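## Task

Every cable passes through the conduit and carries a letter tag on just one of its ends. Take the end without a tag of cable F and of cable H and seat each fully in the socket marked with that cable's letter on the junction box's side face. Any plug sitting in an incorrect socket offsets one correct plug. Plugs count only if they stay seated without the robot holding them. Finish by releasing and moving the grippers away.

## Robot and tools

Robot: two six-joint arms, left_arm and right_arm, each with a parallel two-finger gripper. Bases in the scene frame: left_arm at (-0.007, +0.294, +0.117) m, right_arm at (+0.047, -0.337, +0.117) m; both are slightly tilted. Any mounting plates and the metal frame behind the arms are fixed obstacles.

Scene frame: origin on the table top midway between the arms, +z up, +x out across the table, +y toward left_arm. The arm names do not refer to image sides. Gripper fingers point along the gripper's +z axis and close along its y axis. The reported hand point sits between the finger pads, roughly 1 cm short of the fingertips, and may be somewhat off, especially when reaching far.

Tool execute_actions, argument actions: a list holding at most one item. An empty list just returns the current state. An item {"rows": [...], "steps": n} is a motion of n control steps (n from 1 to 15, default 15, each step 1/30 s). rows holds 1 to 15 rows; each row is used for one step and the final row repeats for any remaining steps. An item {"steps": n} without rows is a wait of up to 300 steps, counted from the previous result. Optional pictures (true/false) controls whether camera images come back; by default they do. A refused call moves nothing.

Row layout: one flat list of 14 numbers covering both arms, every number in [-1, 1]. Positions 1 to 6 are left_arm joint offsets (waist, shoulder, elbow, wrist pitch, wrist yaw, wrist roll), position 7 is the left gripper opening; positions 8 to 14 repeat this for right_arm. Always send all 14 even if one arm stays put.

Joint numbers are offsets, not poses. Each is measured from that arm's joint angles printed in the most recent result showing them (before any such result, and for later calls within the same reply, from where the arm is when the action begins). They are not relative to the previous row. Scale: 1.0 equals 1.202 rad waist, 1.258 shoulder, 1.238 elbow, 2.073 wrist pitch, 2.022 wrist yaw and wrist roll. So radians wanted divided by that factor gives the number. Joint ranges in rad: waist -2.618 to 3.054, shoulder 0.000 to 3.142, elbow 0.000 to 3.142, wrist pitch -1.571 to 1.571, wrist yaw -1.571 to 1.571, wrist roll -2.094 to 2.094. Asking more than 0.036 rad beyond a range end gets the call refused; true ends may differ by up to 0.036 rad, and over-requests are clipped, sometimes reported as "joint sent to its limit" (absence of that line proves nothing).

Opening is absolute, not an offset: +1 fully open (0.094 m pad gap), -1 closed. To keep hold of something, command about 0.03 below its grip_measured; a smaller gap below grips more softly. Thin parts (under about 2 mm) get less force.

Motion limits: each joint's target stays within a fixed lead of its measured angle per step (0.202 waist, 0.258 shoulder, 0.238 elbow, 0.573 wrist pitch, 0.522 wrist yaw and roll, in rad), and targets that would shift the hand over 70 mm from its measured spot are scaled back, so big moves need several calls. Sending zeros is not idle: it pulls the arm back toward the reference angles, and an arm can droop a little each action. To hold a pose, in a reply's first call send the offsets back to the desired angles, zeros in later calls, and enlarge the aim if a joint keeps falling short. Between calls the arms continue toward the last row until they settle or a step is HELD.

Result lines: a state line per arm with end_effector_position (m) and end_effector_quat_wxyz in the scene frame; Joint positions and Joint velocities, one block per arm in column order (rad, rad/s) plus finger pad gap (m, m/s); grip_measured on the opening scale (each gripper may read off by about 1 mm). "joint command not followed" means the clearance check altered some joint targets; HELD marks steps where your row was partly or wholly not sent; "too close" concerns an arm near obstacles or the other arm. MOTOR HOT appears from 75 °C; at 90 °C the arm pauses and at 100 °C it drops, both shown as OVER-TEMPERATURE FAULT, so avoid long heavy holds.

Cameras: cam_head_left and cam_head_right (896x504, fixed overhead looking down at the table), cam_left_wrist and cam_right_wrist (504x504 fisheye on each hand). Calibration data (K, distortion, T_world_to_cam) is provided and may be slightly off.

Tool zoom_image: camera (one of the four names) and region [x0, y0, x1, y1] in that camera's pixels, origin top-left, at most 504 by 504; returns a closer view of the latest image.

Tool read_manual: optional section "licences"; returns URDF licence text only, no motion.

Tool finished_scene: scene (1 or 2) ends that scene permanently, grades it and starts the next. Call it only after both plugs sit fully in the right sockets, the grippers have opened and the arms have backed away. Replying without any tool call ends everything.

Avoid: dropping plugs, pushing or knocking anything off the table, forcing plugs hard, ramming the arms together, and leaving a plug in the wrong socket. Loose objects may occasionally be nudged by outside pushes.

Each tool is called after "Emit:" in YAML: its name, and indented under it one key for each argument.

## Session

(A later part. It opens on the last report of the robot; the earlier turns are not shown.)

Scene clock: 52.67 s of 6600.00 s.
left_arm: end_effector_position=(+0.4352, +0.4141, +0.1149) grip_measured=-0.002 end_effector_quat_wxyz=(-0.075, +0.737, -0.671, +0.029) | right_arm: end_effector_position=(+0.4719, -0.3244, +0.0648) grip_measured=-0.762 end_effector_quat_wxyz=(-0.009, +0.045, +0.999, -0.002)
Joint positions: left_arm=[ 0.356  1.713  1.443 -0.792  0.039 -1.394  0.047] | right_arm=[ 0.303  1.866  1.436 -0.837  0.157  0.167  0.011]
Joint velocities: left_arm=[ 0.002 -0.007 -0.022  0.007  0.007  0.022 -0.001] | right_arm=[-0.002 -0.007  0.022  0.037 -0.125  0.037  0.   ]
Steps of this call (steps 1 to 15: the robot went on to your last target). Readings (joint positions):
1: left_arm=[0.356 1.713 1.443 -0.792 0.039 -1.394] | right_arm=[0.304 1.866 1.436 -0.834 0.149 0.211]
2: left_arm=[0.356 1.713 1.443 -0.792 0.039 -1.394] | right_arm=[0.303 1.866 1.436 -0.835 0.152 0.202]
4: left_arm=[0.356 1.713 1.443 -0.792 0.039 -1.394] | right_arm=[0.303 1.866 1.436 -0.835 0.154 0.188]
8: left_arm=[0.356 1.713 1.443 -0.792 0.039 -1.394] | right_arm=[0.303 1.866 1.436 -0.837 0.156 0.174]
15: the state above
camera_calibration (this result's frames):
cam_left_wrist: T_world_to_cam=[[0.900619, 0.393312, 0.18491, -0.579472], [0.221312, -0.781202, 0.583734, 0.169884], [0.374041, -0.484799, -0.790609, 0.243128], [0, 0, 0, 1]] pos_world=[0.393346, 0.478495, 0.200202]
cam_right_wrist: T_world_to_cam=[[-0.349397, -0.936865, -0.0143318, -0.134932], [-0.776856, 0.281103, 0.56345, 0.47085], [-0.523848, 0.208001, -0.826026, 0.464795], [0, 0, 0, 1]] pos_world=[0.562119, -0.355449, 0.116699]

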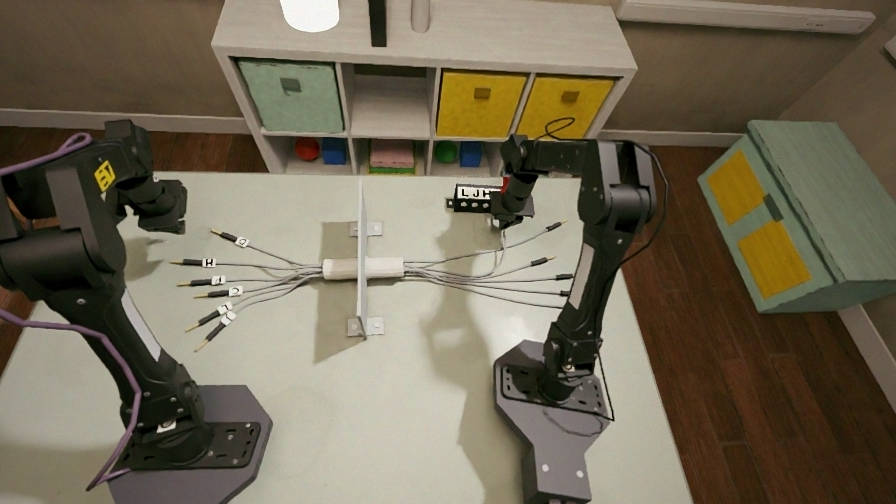

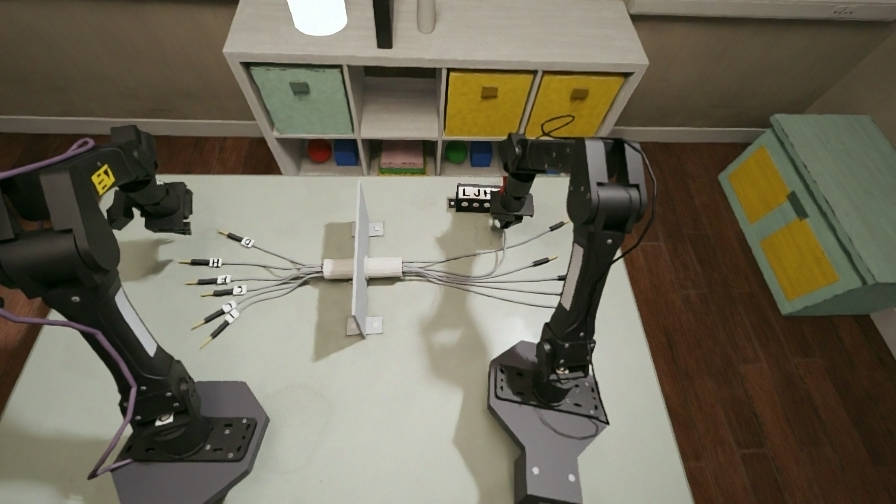

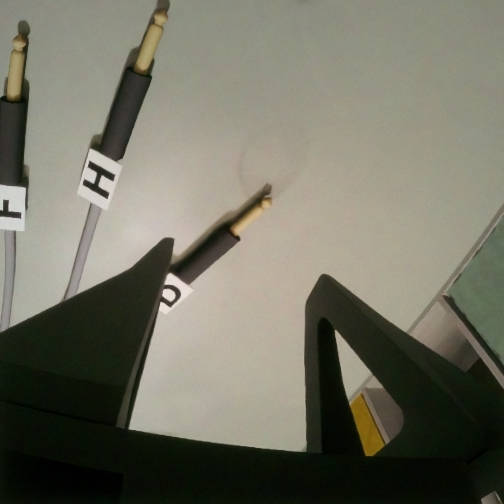

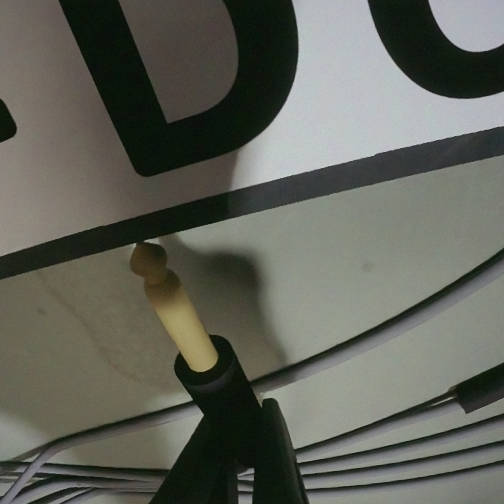

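Emit:
execute_actions:
  actions:
    - {"rows":[[0,0,0,0,0,0,0,0,-0.03,-0.01,0,0,0,-0.8],[0,0,0,0,0,0,0,0,-0.03,-0.01,0,0,0,-0.8],[0,0,0,0,0,0,0,-0.04,-0.02,0,0,-0.06,-0.03,-0.8],[0,0,0,0,0,0,0,-0.07,-0.01,0,0,-0.1,-0.05,-0.8],[0,0,0,0,0,0,0,-0.1,0,0.01,-0.01,-0.145,-0.07,-0.8],[0,0,0,0,0,0,0,-0.13,0.01,0.02,-0.01,-0.19,-0.09,-0.8],[0,0,0,0,0,0,0,-0.165,0.02,0.03,-0.015,-0.24,-0.115,-0.8],[0,0,0,0,0,0,0,-0.202,0.035,0.04,-0.019,-0.29,-0.141,-0.8]],"steps":15}
  pictures: false

Emit:
execute_actions:
  actions:
    - {"steps":10}

Emit:
zoom_image:
  camera: "cam_head_left"
  region: [436,170,576,250]

Scene clock: 57.90 s of 6600.00 s.
left_arm: end_effector_position=(+0.4353, +0.4137, +0.1149) grip_measured=-0.002 end_effector_quat_wxyz=(-0.075, +0.737, -0.671, +0.030) | right_arm: end_effector_position=(+0.4698, -0.3473, +0.0559) grip_measured=-0.762 end_effector_quat_wxyz=(-0.021, +0.057, +0.977, +0.207)
Joint positions: left_arm=[ 0.356  1.713  1.443 -0.792  0.041 -1.394  0.047] | right_arm=[ 0.036  1.912  1.454 -0.857 -0.341 -0.076  0.011]
Joint velocities: left_arm=[ 0.002 -0.007 -0.017 -0.007  0.007 -0.007 -0.   ] | right_arm=[ 0.1   -0.017 -0.022 -0.095 -0.462 -0.125 -0.001]
Steps of this call (steps 1 to 15: the robot went on to your last target; steps 16 to 90: nothing new was sent; then 1.73 s passed at rest; steps 91 to 105: all 15 steps of this action). Readings (joint positions):
91: left_arm=[0.356 1.713 1.443 -0.792 0.039 -1.394] | right_arm=[0.303 1.866 1.436 -0.838 0.157 0.165]
92: left_arm=[0.356 1.713 1.443 -0.792 0.040 -1.394] | right_arm=[0.303 1.866 1.436 -0.838 0.157 0.165]
94: left_arm=[0.356 1.713 1.443 -0.792 0.041 -1.394] | right_arm=[0.288 1.866 1.436 -0.838 0.109 0.143]
98: left_arm=[0.356 1.713 1.443 -0.792 0.041 -1.394] | right_arm=[0.166 1.874 1.442 -0.845 -0.123 0.038]
105: the state above

Scene clock: 58.23 s of 6600.00 s.
left_arm: end_effector_position=(+0.4353, +0.4137, +0.1149) grip_measured=-0.002 end_effector_quat_wxyz=(-0.075, +0.737, -0.671, +0.030) | right_arm: end_effector_position=(+0.4714, -0.3343, +0.0610) grip_measured=-0.762 end_effector_quat_wxyz=(-0.015, +0.041, +0.970, +0.238)
Joint positions: left_arm=[ 0.356  1.713  1.443 -0.792  0.041 -1.394  0.047] | right_arm=[ 0.044  1.912  1.454 -0.86  -0.402 -0.104  0.011]
Joint velocities: left_arm=[-0.002  0.007  0.012 -0.022  0.022 -0.007 -0.   ] | right_arm=[ 0.017 -0.012 -0.012 -0.11  -0.081 -0.037  0.   ]
Steps of this call (steps 1 to 10: the robot went on to your last target). Readings (joint positions):
1: left_arm=[0.356 1.713 1.443 -0.792 0.041 -1.394] | right_arm=[0.040 1.912 1.454 -0.858 -0.356 -0.082]
2: left_arm=[0.356 1.713 1.443 -0.792 0.041 -1.394] | right_arm=[0.043 1.912 1.454 -0.859 -0.368 -0.087]
4: left_arm=[0.356 1.713 1.443 -0.792 0.041 -1.394] | right_arm=[0.044 1.912 1.454 -0.859 -0.382 -0.094]
8: left_arm=[0.356 1.713 1.443 -0.792 0.041 -1.394] | right_arm=[0.044 1.912 1.454 -0.860 -0.399 -0.102]
10: the state above
camera_calibration (this result's frames):
cam_left_wrist: T_world_to_cam=[[0.900651, 0.393388, 0.184591, -0.579423], [0.220679, -0.780007, 0.585567, 0.169131], [0.374337, -0.486656, -0.789327, 0.24338], [0, 0, 0, 1]] pos_world=[0.393428, 0.478303, 0.200025]
cam_right_wrist: T_world_to_cam=[[-0.346366, -0.822101, -0.451863, -0.0808744], [-0.782068, -0.0129604, 0.623058, 0.375866], [-0.518073, 0.569194, -0.63845, 0.569985], [0, 0, 0, 1]] pos_world=[0.561234, -0.386048, 0.093177]

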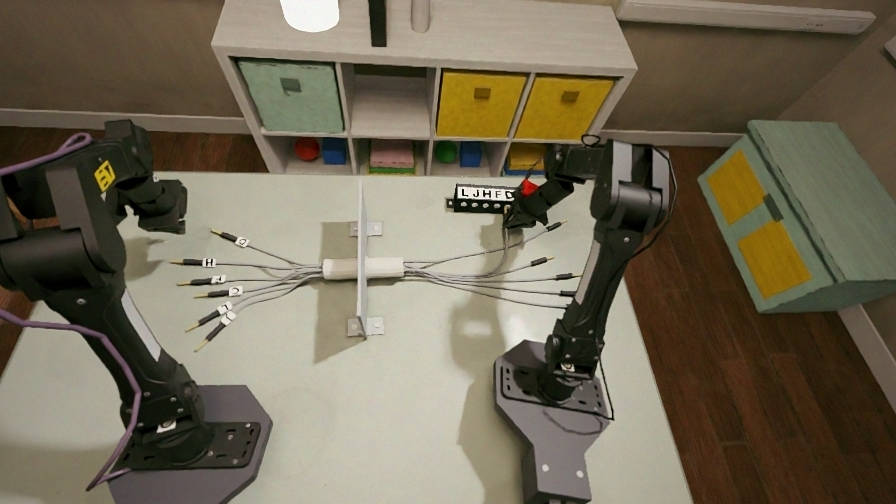

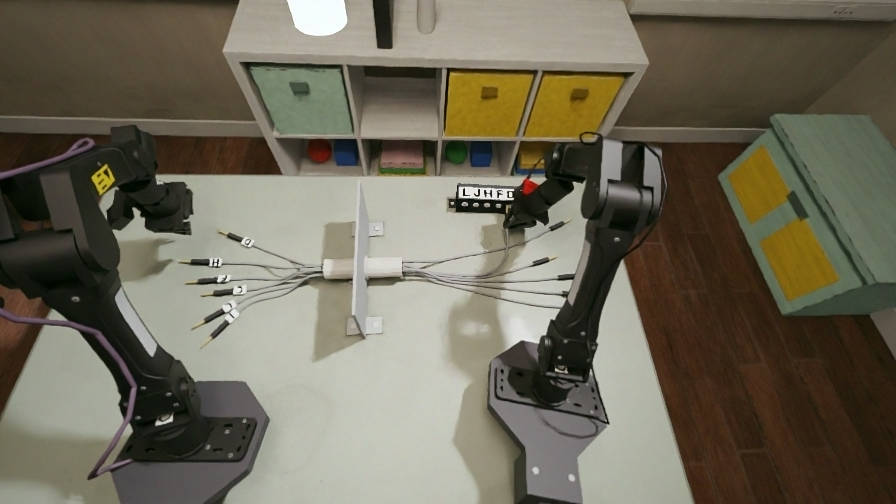

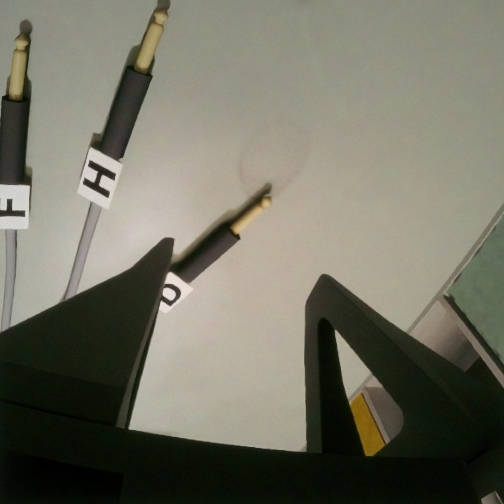

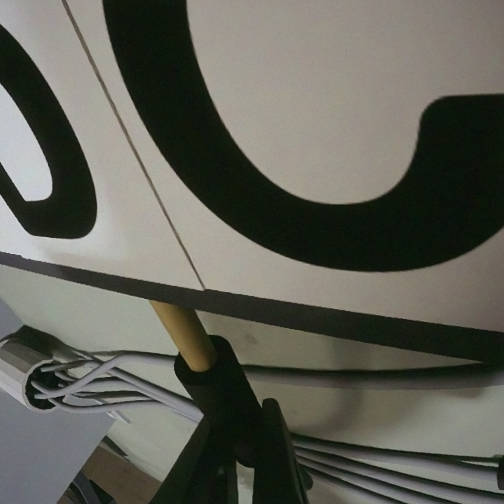

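Region (436, 170, 576, 250) of cam_head_left's 896x504 image, scaled by 3.600, with more detail than that image has; it fills the top 288 rows of this view, and the rest is white.

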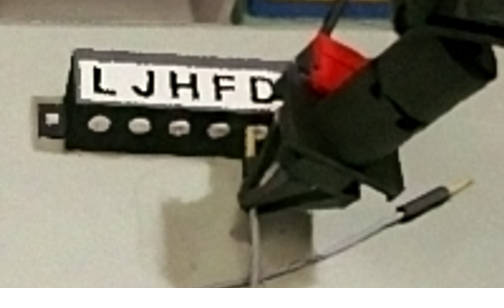

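Emit:
execute_actions:
  actions:
    - {"rows":[[0,0,0,0,0,0,0,0.03,0,0,0,0,0.015,-0.8],[0,0,0,0,0,0,0,0.055,0,-0.02,0.015,0,0.03,-0.8],[0,0,0,0,0,0,0,0.055,0,-0.045,0.029,0,0.03,-0.8]],"steps":15}

Emit:
zoom_image:
  camera: "cam_head_left"
  region: [436,170,576,250]

Emit:
zoom_image:
  camera: "cam_head_right"
  region: [436,170,576,250]

Scene clock: 62.53 s of 6600.00 s.
left_arm: end_effector_position=(+0.4354, +0.4133, +0.1149) grip_measured=-0.002 end_effector_quat_wxyz=(-0.074, +0.737, -0.671, +0.031) | right_arm: end_effector_position=(+0.4753, -0.3142, +0.0579) grip_measured=-0.762 end_effector_quat_wxyz=(-0.007, +0.031, +0.970, +0.241)
Joint positions: left_arm=[ 0.356  1.713  1.443 -0.792  0.044 -1.394  0.047] | right_arm=[ 0.095  1.912  1.431 -0.805 -0.395 -0.069  0.011]
Joint velocities: left_arm=[-0.007 -0.012  0.007  0.007  0.022 -0.081  0.   ] | right_arm=[ 0.012  0.012 -0.002 -0.022  0.037 -0.007 -0.   ]
Steps of this call (steps 1 to 30: the robot went on to your last target; steps 31 to 90: nothing new was sent; then 0.80 s passed at rest; steps 91 to 105: all 15 steps of this action). Readings (joint positions):
91: left_arm=[0.356 1.713 1.443 -0.792 0.042 -1.394] | right_arm=[0.046 1.912 1.454 -0.860 -0.407 -0.103]
92: left_arm=[0.356 1.713 1.443 -0.792 0.042 -1.394] | right_arm=[0.051 1.912 1.454 -0.858 -0.402 -0.095]
94: left_arm=[0.356 1.713 1.443 -0.792 0.043 -1.394] | right_arm=[0.071 1.912 1.440 -0.832 -0.397 -0.081]
98: left_arm=[0.356 1.713 1.443 -0.792 0.043 -1.394] | right_arm=[0.095 1.912 1.431 -0.805 -0.395 -0.069]
105: the state above
camera_calibration (this result's frames):
cam_left_wrist: T_world_to_cam=[[0.900684, 0.393463, 0.184271, -0.579373], [0.220047, -0.778809, 0.587398, 0.168376], [0.374631, -0.488511, -0.788041, 0.243629], [0, 0, 0, 1]] pos_world=[0.39351, 0.478111, 0.199848]
cam_right_wrist: T_world_to_cam=[[-0.324338, -0.824896, -0.462981, -0.0751125], [-0.794532, -0.0280468, 0.606574, 0.383256], [-0.513346, 0.564589, -0.646309, 0.555368], [0, 0, 0, 1]] pos_world=[0.565243, -0.364765, 0.0916909]

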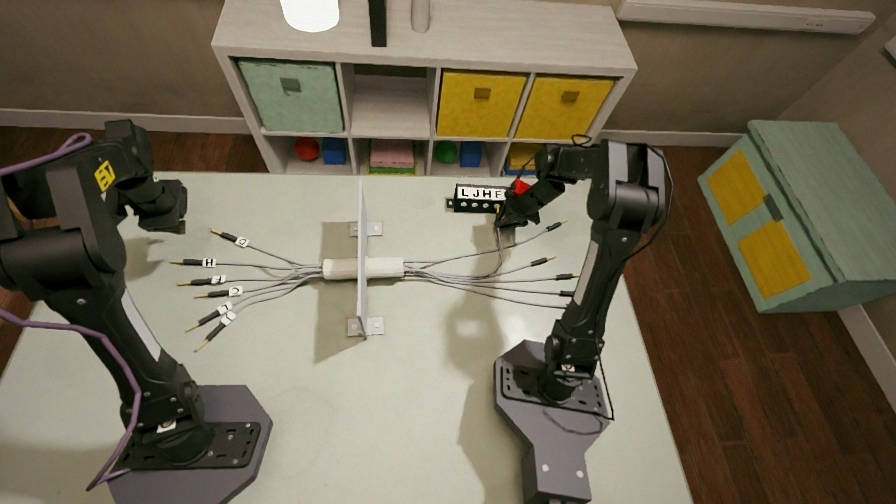

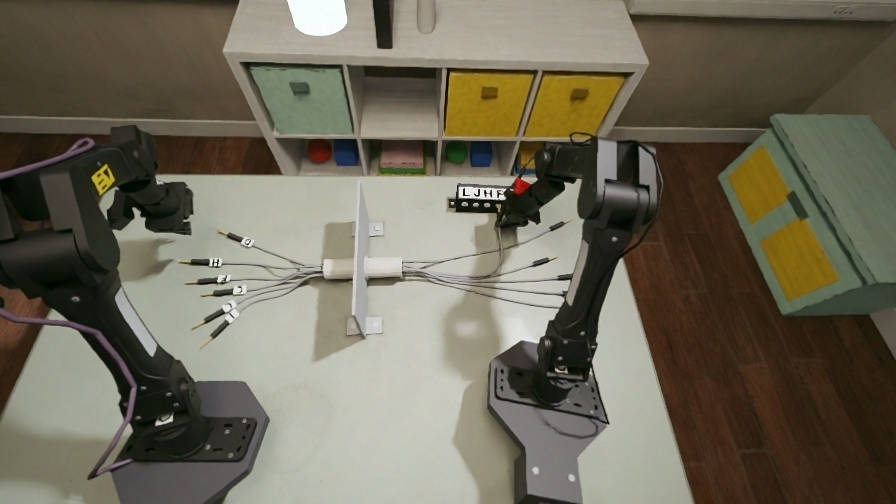

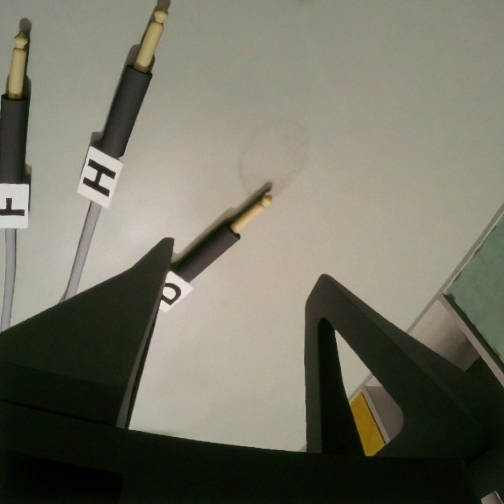

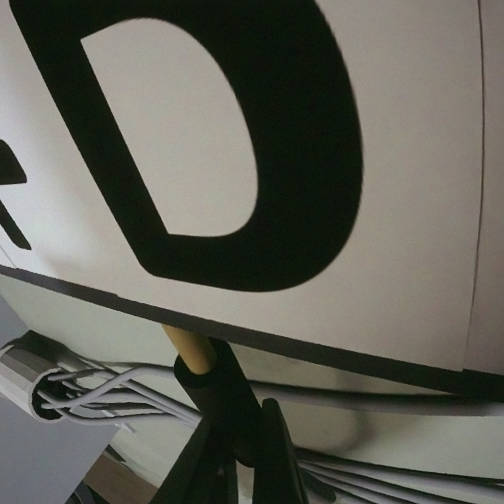

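Region (436, 170, 576, 250) of cam_head_left's 896x504 image, scaled by 3.600, with more detail than that image has; it fills the top 288 rows of this view, and the rest is white.

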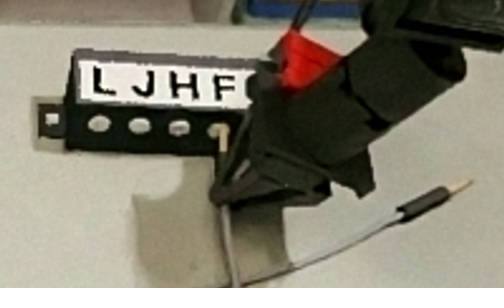

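Region (436, 170, 576, 250) of cam_head_right's 896x504 image, scaled by 3.600, with more detail than that image has; it fills the top 288 rows of this view, and the rest is white.

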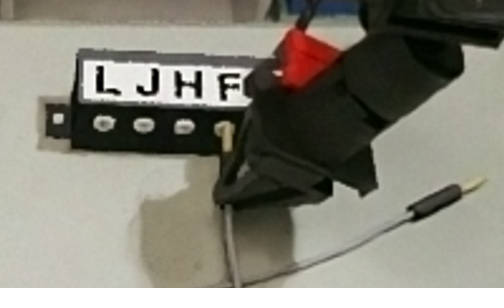

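Emit:
execute_actions:
  actions:
    - {"rows":[[0,0,0,0,0,0,0,0,0.012,-0.015,0.01,0,0,-0.8],[0,0,0,0,0,0,0,0,0.024,-0.028,0.018,0,0,-0.8],[0,0,0,0,0,0,0,0,0.034,-0.038,0.026,0,0,-0.8]],"steps":15}

Emit:
zoom_image:
  camera: "cam_head_left"
  region: [456,180,546,240]

Scene clock: 66.73 s of 6600.00 s.
left_arm: end_effector_position=(+0.4355, +0.4129, +0.1149) grip_measured=-0.002 end_effector_quat_wxyz=(-0.074, +0.737, -0.671, +0.032) | right_arm: end_effector_position=(+0.4755, -0.3142, +0.0559) grip_measured=-0.762 end_effector_quat_wxyz=(-0.003, +0.024, +0.970, +0.240)
Joint positions: left_arm=[ 0.356  1.713  1.443 -0.792  0.046 -1.394  0.047] | right_arm=[ 0.095  1.912  1.422 -0.79  -0.395 -0.082  0.011]
Joint velocities: left_arm=[ 0.017  0.002  0.012 -0.007  0.007  0.037  0.   ] | right_arm=[ 0.012  0.002  0.007 -0.022 -0.007 -0.007 -0.002]
Steps of this call (steps 1 to 15: the robot went on to your last target; steps 16 to 90: nothing new was sent; then 0.70 s passed at rest; steps 91 to 105: all 15 steps of this action). Readings (joint positions):
91: left_arm=[0.356 1.713 1.443 -0.792 0.044 -1.394] | right_arm=[0.095 1.912 1.431 -0.804 -0.395 -0.070]
92: left_arm=[0.356 1.713 1.443 -0.792 0.044 -1.394] | right_arm=[0.095 1.912 1.431 -0.803 -0.395 -0.071]
94: left_arm=[0.356 1.713 1.443 -0.792 0.045 -1.394] | right_arm=[0.095 1.912 1.425 -0.795 -0.395 -0.074]
98: left_arm=[0.356 1.713 1.443 -0.792 0.046 -1.394] | right_arm=[0.095 1.912 1.422 -0.791 -0.395 -0.080]
105: the state above
camera_calibration (this result's frames):
cam_left_wrist: T_world_to_cam=[[0.900716, 0.393538, 0.183951, -0.579324], [0.219413, -0.777606, 0.589225, 0.167622], [0.374924, -0.490363, -0.78675, 0.243878], [0, 0, 0, 1]] pos_world=[0.393592, 0.477918, 0.199671]
cam_right_wrist: T_world_to_cam=[[-0.309684, -0.829097, -0.465504, -0.0840917], [-0.801401, -0.0358797, 0.59705, 0.385951], [-0.511715, 0.557952, -0.653328, 0.551711], [0, 0, 0, 1]] pos_world=[0.565578, -0.363701, 0.0908708]

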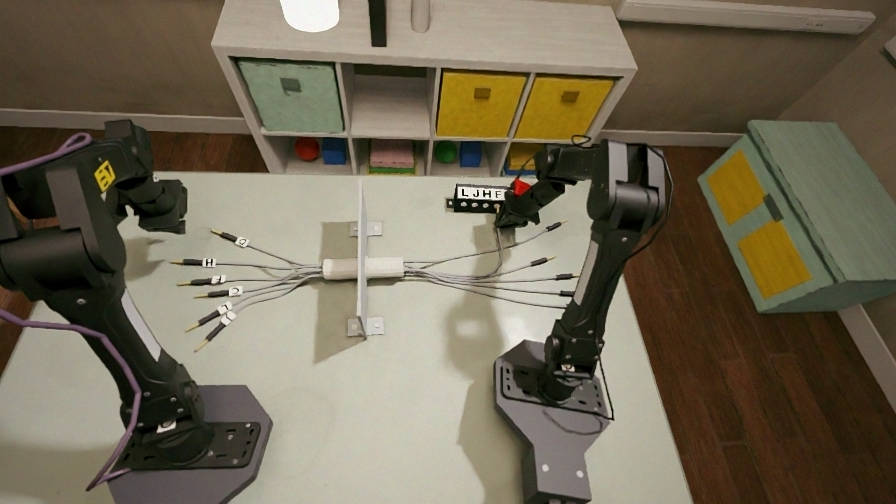

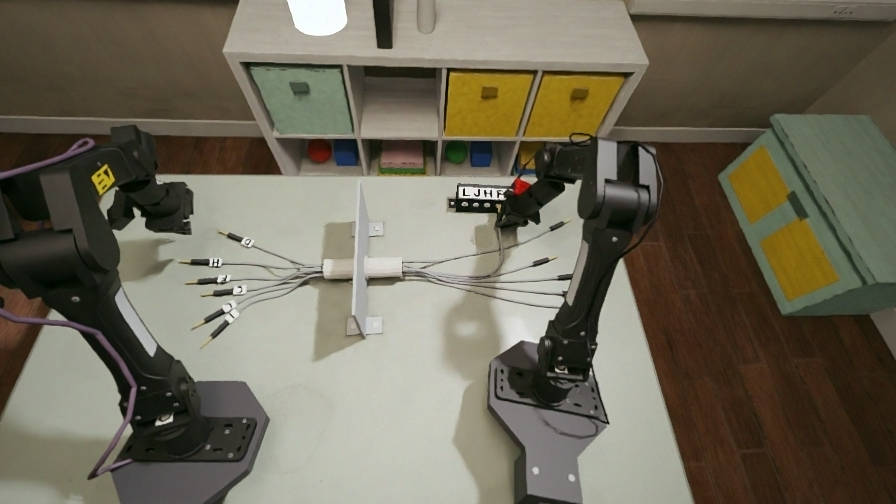

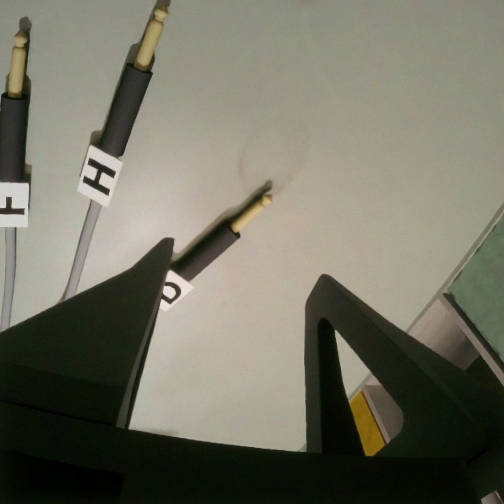

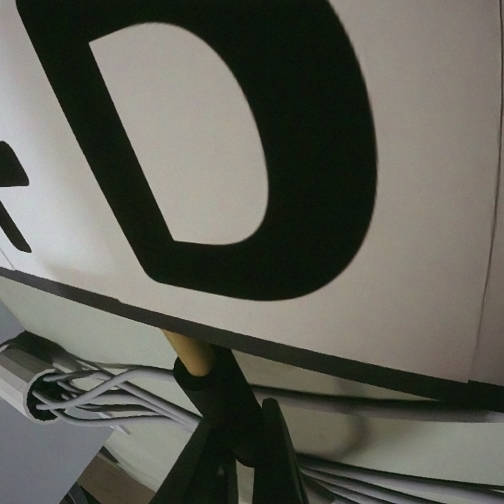

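Region (456, 180, 546, 240) of cam_head_left's 896x504 image, scaled by 5.600, with more detail than that image has.

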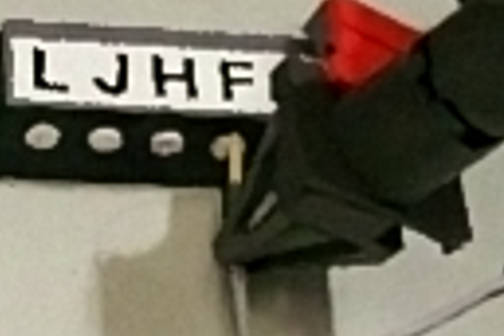

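Emit:
execute_actions:
  actions:
    - {"rows":[[0,0,0,0,0,0,0,0,-0.08,0,-0.03,0,0,-0.8],[0,0,0,0,0,0,0,0,-0.08,0,-0.03,0,0,-0.8],[0,0,0,0,0,0,0,0,-0.08,0,-0.03,0,0,-0.8],[0,0,0,0,0,0,0,0,-0.08,0,-0.03,0,0,-0.8],[0,0,0,0,0,0,0,0.05,-0.08,0.08,-0.06,0.03,0,-0.8],[0,0,0,0,0,0,0,0.12,-0.06,0.14,-0.08,0.06,0.01,-0.8],[0,0,0,0,0,0,0,0.2,-0.03,0.2,-0.09,0.09,0.02,-0.8],[0,0,0,0,0,0,0,0.28,0.0,0.24,-0.09,0.12,0.03,-0.8],[0,0,0,0,0,0,0,0.36,0.04,0.263,-0.092,0.15,0.04,-0.8],[0,0,0,0,0,0,0,0.42,0.08,0.263,-0.092,0.18,0.04,-0.8],[0,0,0,0,0,0,0,0.462,0.12,0.263,-0.092,0.195,0.04,-0.8],[0,0,0,0,0,0,0,0.462,0.147,0.263,-0.092,0.195,0.04,-0.8]],"steps":15}
  pictures: false

Emit:
execute_actions:
  actions:
    - {"steps":15}

Scene clock: 75.03 s of 6600.00 s.
left_arm: end_effector_position=(+0.4356, +0.4125, +0.1148) grip_measured=-0.002 end_effector_quat_wxyz=(-0.073, +0.737, -0.671, +0.033) | right_arm: end_effector_position=(+0.5103, -0.1695, +0.0956) grip_measured=-0.762 end_effector_quat_wxyz=(+0.025, -0.159, +0.974, +0.161)
Joint positions: left_arm=[ 0.356  1.713  1.443 -0.792  0.048 -1.394  0.047] | right_arm=[ 0.537  2.033  1.741 -0.905 -0.088 -0.028  0.011]
Joint velocities: left_arm=[-0.007 -0.012 -0.002 -0.037 -0.007 -0.022  0.   ] | right_arm=[ 1.311  0.813  0.012 -0.198  0.564  0.095 -0.   ]
Steps of this call (steps 1 to 15: the robot went on to your last target; steps 16 to 90: nothing new was sent; then 4.80 s passed at rest; steps 91 to 105: all 15 steps of this action). Readings (joint positions):
91: left_arm=[0.356 1.713 1.443 -0.792 0.046 -1.394] | right_arm=[0.095 1.903 1.422 -0.793 -0.393 -0.083]
92: left_arm=[0.356 1.713 1.443 -0.792 0.047 -1.394] | right_arm=[0.095 1.893 1.422 -0.807 -0.391 -0.083]
94: left_arm=[0.356 1.713 1.443 -0.792 0.047 -1.394] | right_arm=[0.095 1.867 1.422 -0.820 -0.390 -0.083]
98: left_arm=[0.356 1.713 1.443 -0.792 0.048 -1.394] | right_arm=[0.179 1.871 1.560 -0.913 -0.289 -0.068]
105: the state above

Scene clock: 75.53 s of 6600.00 s.
left_arm: end_effector_position=(+0.4356, +0.4125, +0.1148) grip_measured=-0.002 end_effector_quat_wxyz=(-0.073, +0.737, -0.671, +0.033) | right_arm: end_effector_position=(+0.4669, -0.1379, +0.0632) grip_measured=-0.762 end_effector_quat_wxyz=(-0.042, -0.210, +0.969, +0.121)
Joint positions: left_arm=[ 0.356  1.713  1.443 -0.792  0.048 -1.394  0.047] | right_arm=[ 0.646  2.13   1.741 -0.963 -0.002 -0.011  0.011]
Joint velocities: left_arm=[-0.017  0.012 -0.002  0.022  0.022 -0.022  0.001] | right_arm=[-0.002 -0.012  0.012 -0.022  0.11   0.022 -0.   ]
Steps of this call (steps 1 to 15: the robot went on to your last target). Readings (joint positions):
1: left_arm=[0.356 1.713 1.443 -0.792 0.048 -1.394] | right_arm=[0.581 2.061 1.741 -0.912 -0.072 -0.024]
2: left_arm=[0.356 1.713 1.443 -0.792 0.048 -1.394] | right_arm=[0.620 2.086 1.741 -0.920 -0.061 -0.022]
4: left_arm=[0.356 1.713 1.443 -0.792 0.048 -1.394] | right_arm=[0.671 2.123 1.741 -0.939 -0.050 -0.019]
8: left_arm=[0.356 1.713 1.443 -0.792 0.048 -1.394] | right_arm=[0.674 2.132 1.741 -0.961 -0.030 -0.015]
15: the state above
camera_calibration (this result's frames):
cam_left_wrist: T_world_to_cam=[[0.900749, 0.393612, 0.183631, -0.579274], [0.218779, -0.776399, 0.59105, 0.166866], [0.375216, -0.492213, -0.785455, 0.244124], [0, 0, 0, 1]] pos_world=[0.393674, 0.477725, 0.199495]
cam_right_wrist: T_world_to_cam=[[0.139479, -0.955871, -0.258566, -0.17744], [-0.744772, -0.273349, 0.608765, 0.321108], [-0.652579, 0.107663, -0.750033, 0.463544], [0, 0, 0, 1]] pos_world=[0.566401, -0.131741, 0.106314]

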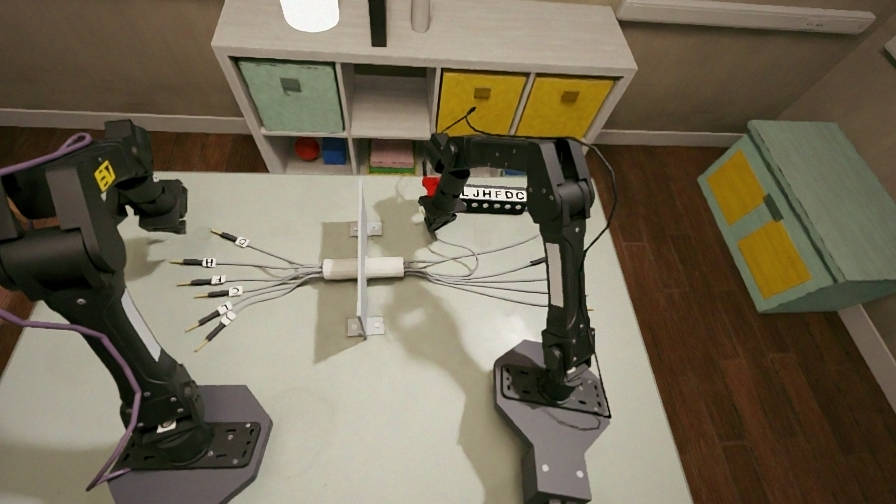

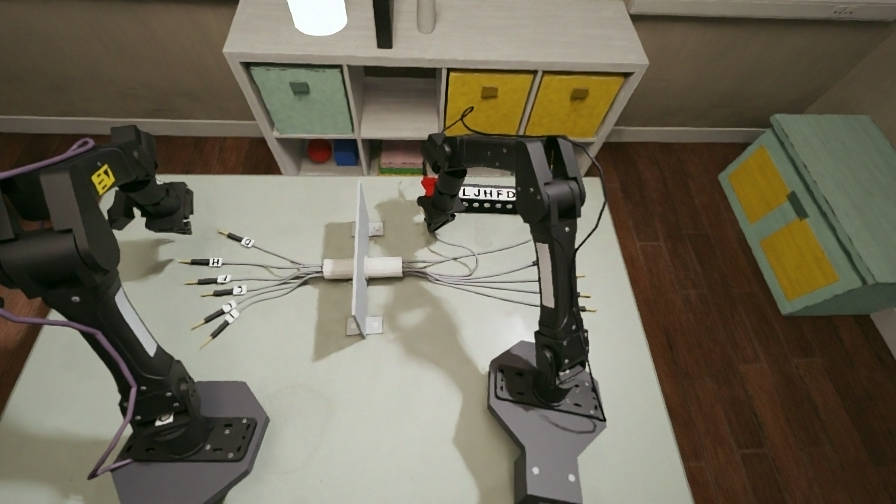

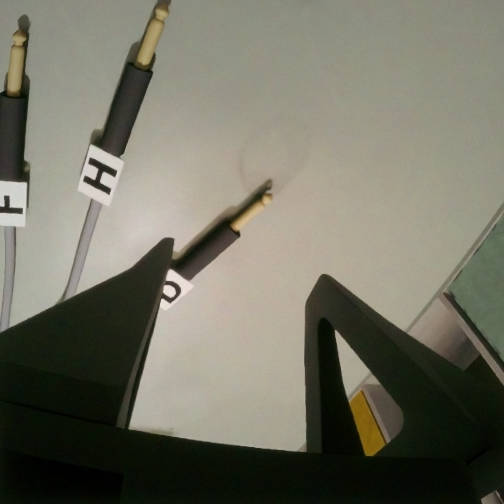

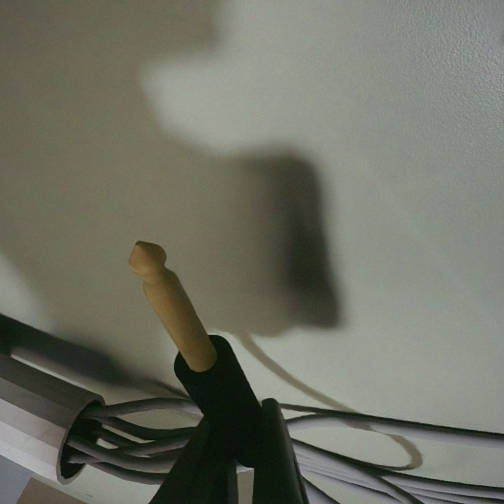

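Emit:
execute_actions:
  actions:
    - {"rows":[[0,0,0,0,0,0,0,0,0.02,-0.02,0.02,0,0,-0.8],[0,0,0,0,0,0,0,0,0.04,-0.035,0.035,0,0,-0.8],[0,0,0,0,0,0,0,0,0.06,-0.05,0.053,0,0,-0.8]],"steps":15}

Scene clock: 77.07 s of 6600.00 s.
left_arm: end_effector_position=(+0.4357, +0.4122, +0.1148) grip_measured=-0.002 end_effector_quat_wxyz=(-0.072, +0.737, -0.672, +0.034) | right_arm: end_effector_position=(+0.4586, -0.1310, +0.0229) grip_measured=-0.762 end_effector_quat_wxyz=(-0.050, -0.211, +0.969, +0.118)
Joint positions: left_arm=[ 0.356  1.713  1.443 -0.792  0.05  -1.394  0.047] | right_arm=[ 0.646  2.204  1.695 -0.86   0.002 -0.011  0.011]
Joint velocities: left_arm=[ 0.002 -0.007 -0.012 -0.037 -0.066  0.007  0.   ] | right_arm=[ 0.007 -0.002 -0.012 -0.022  0.022  0.051 -0.001]
Steps of this call (steps 1 to 15: the robot went on to your last target; steps 16 to 31: nothing new was sent; steps 32 to 46: all 15 steps of this action). Readings (joint positions):
32: left_arm=[0.356 1.713 1.443 -0.792 0.049 -1.394] | right_arm=[0.646 2.131 1.741 -0.961 0.001 -0.011]
33: left_arm=[0.356 1.713 1.443 -0.792 0.049 -1.394] | right_arm=[0.646 2.135 1.738 -0.951 0.001 -0.011]
35: left_arm=[0.356 1.713 1.443 -0.792 0.049 -1.394] | right_arm=[0.646 2.150 1.723 -0.913 0.001 -0.011]
39: left_arm=[0.356 1.713 1.443 -0.792 0.050 -1.394] | right_arm=[0.646 2.204 1.696 -0.878 0.001 -0.011]
46: the state above
camera_calibration (this result's frames):
cam_left_wrist: T_world_to_cam=[[0.900782, 0.393686, 0.183311, -0.579224], [0.218144, -0.775188, 0.592871, 0.166111], [0.375506, -0.494059, -0.784156, 0.244369], [0, 0, 0, 1]] pos_world=[0.393757, 0.477532, 0.199319]
cam_right_wrist: T_world_to_cam=[[0.139853, -0.957817, -0.251052, -0.180723], [-0.735117, -0.270295, 0.621726, 0.337016], [-0.663358, 0.0976024, -0.74191, 0.430591], [0, 0, 0, 1]] pos_world=[0.558656, -0.124033, 0.064557]

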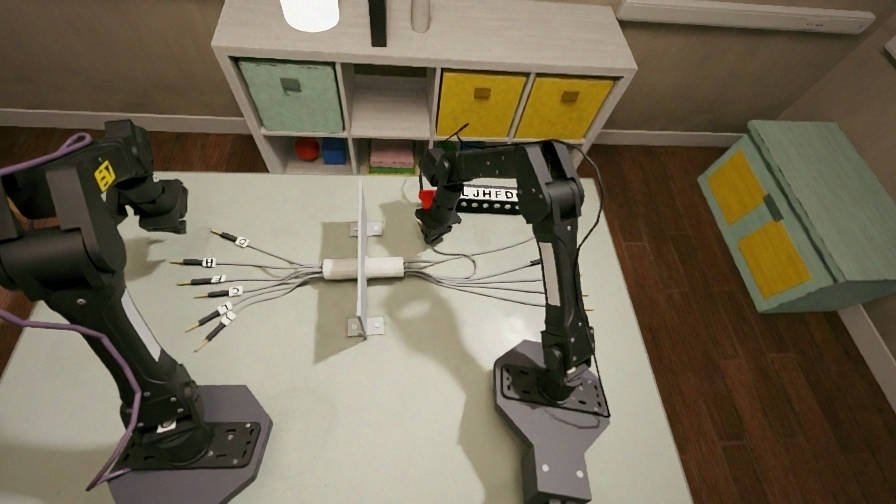

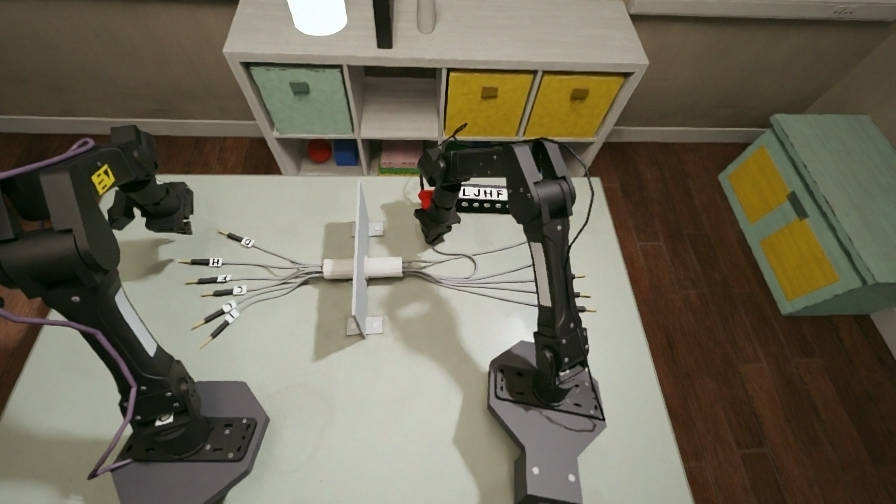

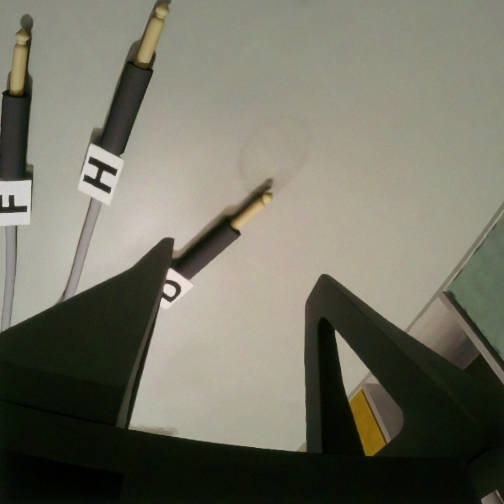

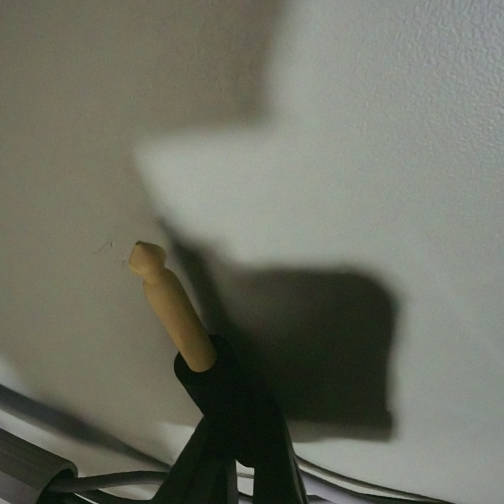

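Emit:
execute_actions:
  actions:
    - {"rows":[[0,0,0,0,0,0,0,0,0,0,0,0,0,-0.3],[0,0,0,0,0,0,0,0,0,0,0,0,0,-0.3],[0,0,0,0,0,0,0,0,0,0,0,0,0,-0.3],[0,0,0,0,0,0,0,0,0,0,0,0,0,-0.3],[0,0,0,0,0,0,0,0,0,0,0,0,0,-0.3],[0,0,0,0,0,0,0,0,-0.06,0.05,-0.05,0,0,-0.3],[0,0,0,0,0,0,0,0,-0.12,0.05,-0.05,0,0,-0.3],[0,0,0,0,0,0,0,0,-0.2,0.0,0,0,0,-0.3],[0,0,0,0,0,0,0,0,-0.28,-0.1,0.1,0,0,-0.3],[0,0,0,0,0,0,0,0,-0.345,-0.2,0.2,0,0,-0.3],[0,0,0,0,0,0,0,0,-0.345,-0.3,0.3,0,0,-0.3],[0,0,0,0,0,0,0,0,-0.345,-0.4,0.37,0,0,-0.3]],"steps":15}

Scene clock: 81.93 s of 6600.00 s.
left_arm: end_effector_position=(+0.4358, +0.4118, +0.1148) grip_measured=-0.002 end_effector_quat_wxyz=(-0.072, +0.737, -0.672, +0.035) | right_arm: end_effector_position=(+0.5031, -0.1368, +0.1191) grip_measured=-0.303 end_effector_quat_wxyz=(+0.199, -0.174, +0.950, +0.168)
Joint positions: left_arm=[ 0.356  1.713  1.443 -0.792  0.052 -1.394  0.047] | right_arm=[ 0.647  1.776  1.282 -0.359 -0.004 -0.011  0.033]
Joint velocities: left_arm=[ 0.002 -0.002 -0.027 -0.066  0.007  0.081 -0.001] | right_arm=[ 0.002 -0.813 -1.057  1.634  0.066 -0.022  0.   ]
Steps of this call (steps 1 to 15: the robot went on to your last target; steps 16 to 90: nothing new was sent; then 1.37 s passed at rest; steps 91 to 105: all 15 steps of this action). Readings (joint positions):
91: left_arm=[0.356 1.713 1.443 -0.792 0.051 -1.394] | right_arm=[0.646 2.204 1.695 -0.860 -0.004 -0.011]
92: left_arm=[0.356 1.713 1.443 -0.792 0.051 -1.394] | right_arm=[0.647 2.202 1.695 -0.861 -0.011 -0.011]
94: left_arm=[0.356 1.713 1.443 -0.792 0.052 -1.394] | right_arm=[0.647 2.202 1.695 -0.861 -0.018 -0.011]
98: left_arm=[0.356 1.713 1.443 -0.792 0.052 -1.394] | right_arm=[0.647 2.171 1.700 -0.890 -0.012 -0.011]
105: the state above
camera_calibration (this result's frames):
cam_left_wrist: T_world_to_cam=[[0.90081, 0.393746, 0.183045, -0.579182], [0.217615, -0.774176, 0.594387, 0.16548], [0.375746, -0.495596, -0.78307, 0.244571], [0, 0, 0, 1]] pos_world=[0.393825, 0.47737, 0.199173]
cam_right_wrist: T_world_to_cam=[[0.16487, -0.911766, -0.376166, -0.159785], [-0.954088, -0.244124, 0.173549, 0.475451], [-0.250067, 0.330283, -0.910154, 0.37599], [0, 0, 0, 1]] pos_world=[0.573989, -0.153801, 0.199589]

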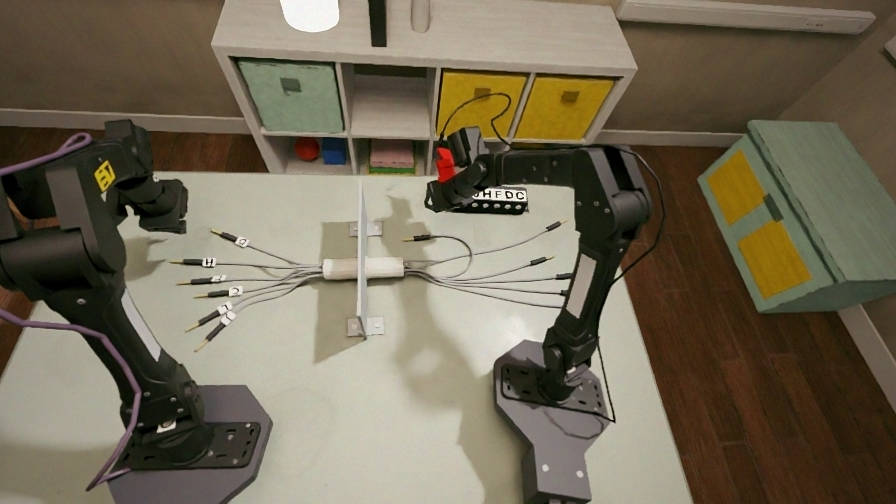

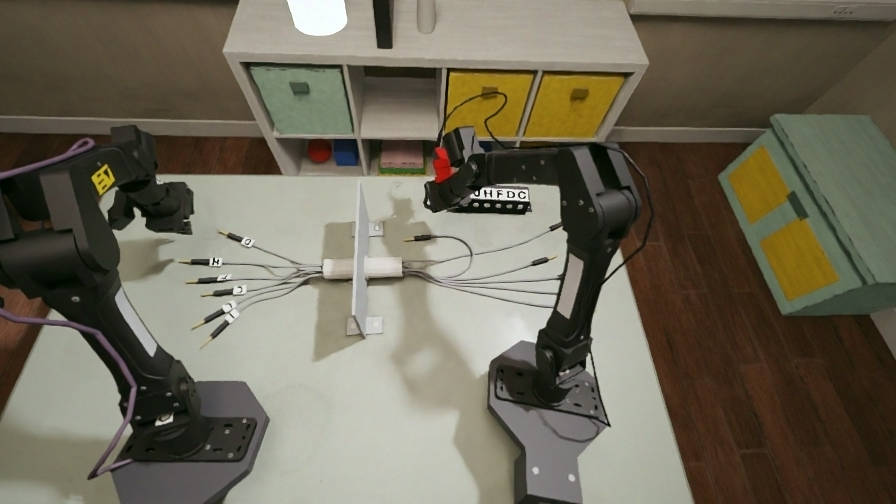

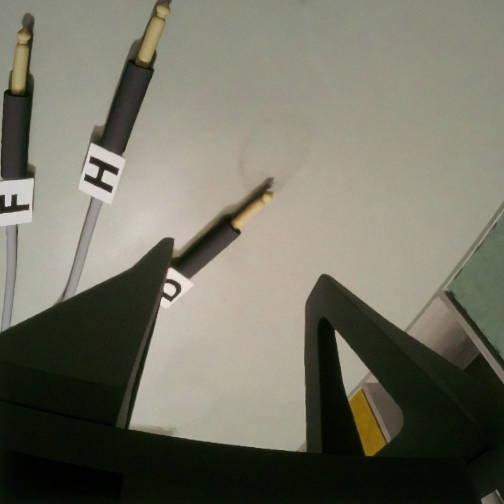

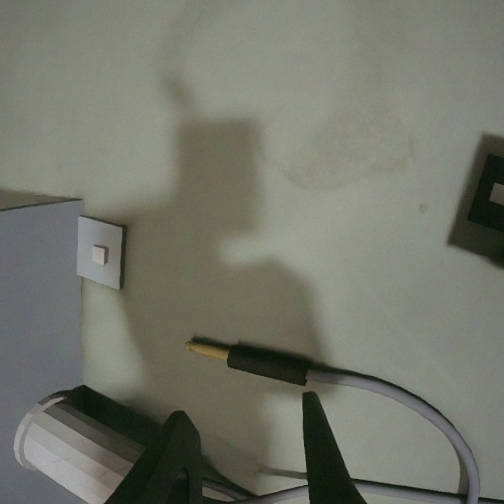

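Emit:
execute_actions:
  actions:
    - {"steps":10}

Emit:
zoom_image:
  camera: "cam_head_left"
  region: [370,200,510,290]

Scene clock: 84.53 s of 6600.00 s.
left_arm: end_effector_position=(+0.4358, +0.4118, +0.1148) grip_measured=-0.002 end_effector_quat_wxyz=(-0.072, +0.737, -0.672, +0.035) | right_arm: end_effector_position=(+0.5310, -0.1284, +0.1305) grip_measured=-0.303 end_effector_quat_wxyz=(+0.287, -0.158, +0.927, +0.181)
Joint positions: left_arm=[ 0.356  1.713  1.443 -0.792  0.052 -1.394  0.047] | right_arm=[ 0.647  1.768  1.211 -0.111 -0.001 -0.011  0.033]
Joint velocities: left_arm=[-0.002  0.007 -0.027 -0.022  0.007 -0.051 -0.001] | right_arm=[ 0.017 -0.007 -0.012  0.022  0.007  0.007  0.001]
Steps of this call (steps 1 to 30: the robot went on to your last target; steps 31 to 78: nothing new was sent). Readings (joint positions):
1: left_arm=[0.356 1.713 1.443 -0.792 0.052 -1.394] | right_arm=[0.647 1.759 1.256 -0.308 -0.003 -0.011]
2: left_arm=[0.356 1.713 1.443 -0.792 0.052 -1.394] | right_arm=[0.647 1.757 1.241 -0.266 -0.003 -0.011]
4: left_arm=[0.356 1.713 1.443 -0.792 0.052 -1.394] | right_arm=[0.647 1.761 1.223 -0.206 -0.002 -0.011]
8: left_arm=[0.356 1.713 1.443 -0.792 0.052 -1.394] | right_arm=[0.647 1.768 1.211 -0.155 -0.002 -0.011]
78: the state above
All arms were judged still, so your last target was given up. Only a new action makes them travel on or press farther. Fingers that are still opening or closing keep moving.
camera_calibration (this result's frames):
cam_left_wrist: T_world_to_cam=[[0.90081, 0.393746, 0.183045, -0.579182], [0.217615, -0.774176, 0.594387, 0.16548], [0.375746, -0.495596, -0.78307, 0.244571], [0, 0, 0, 1]] pos_world=[0.393825, 0.47737, 0.199173]
cam_right_wrist: T_world_to_cam=[[0.186644, -0.892754, -0.410066, -0.157125], [-0.979058, -0.203568, -0.00243636, 0.543621], [-0.0813014, 0.401933, -0.912053, 0.310353], [0, 0, 0, 1]] pos_world=[0.586795, -0.154351, 0.219952]

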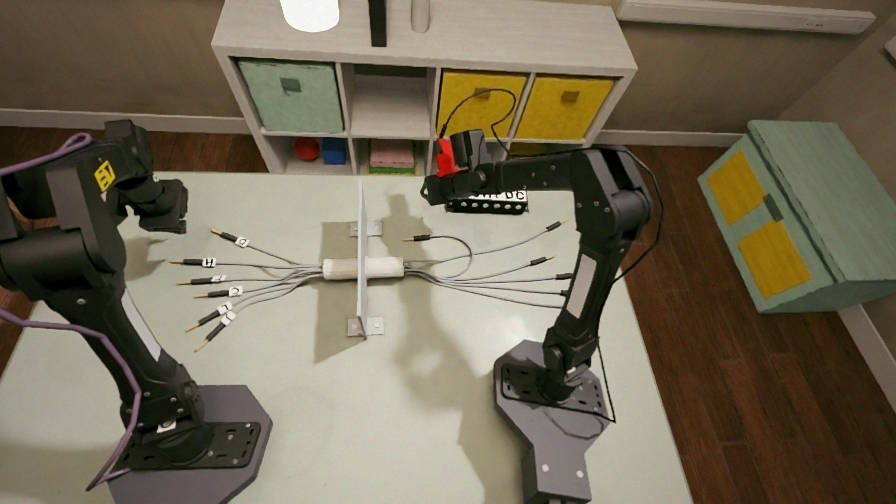

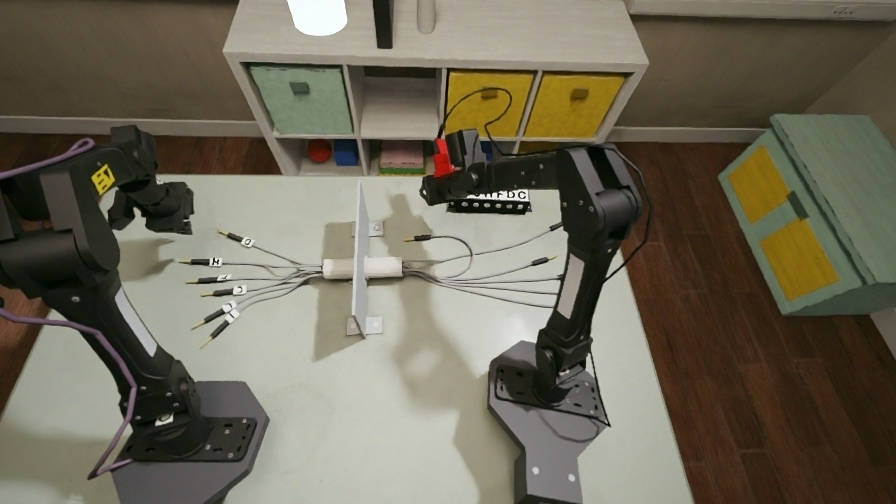

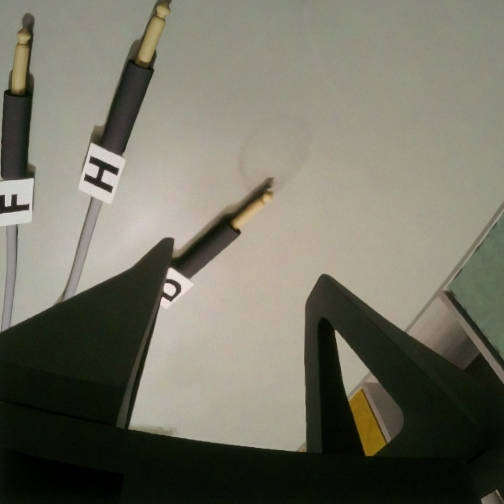

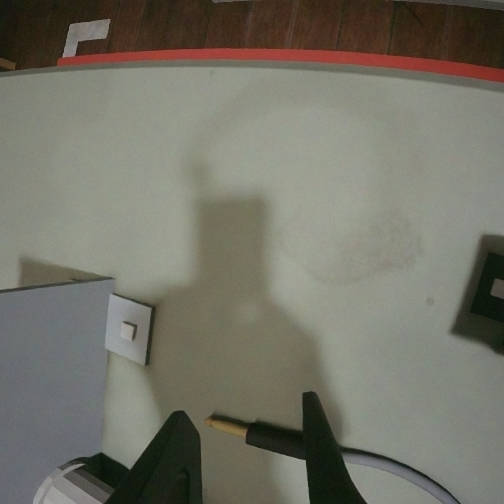

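Region (370, 200, 510, 290) of cam_head_left's 896x504 image, scaled by 3.600, with more detail than that image has; it fills the top 324 rows of this view, and the rest is white.

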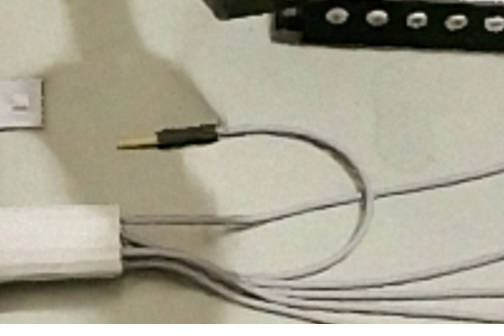

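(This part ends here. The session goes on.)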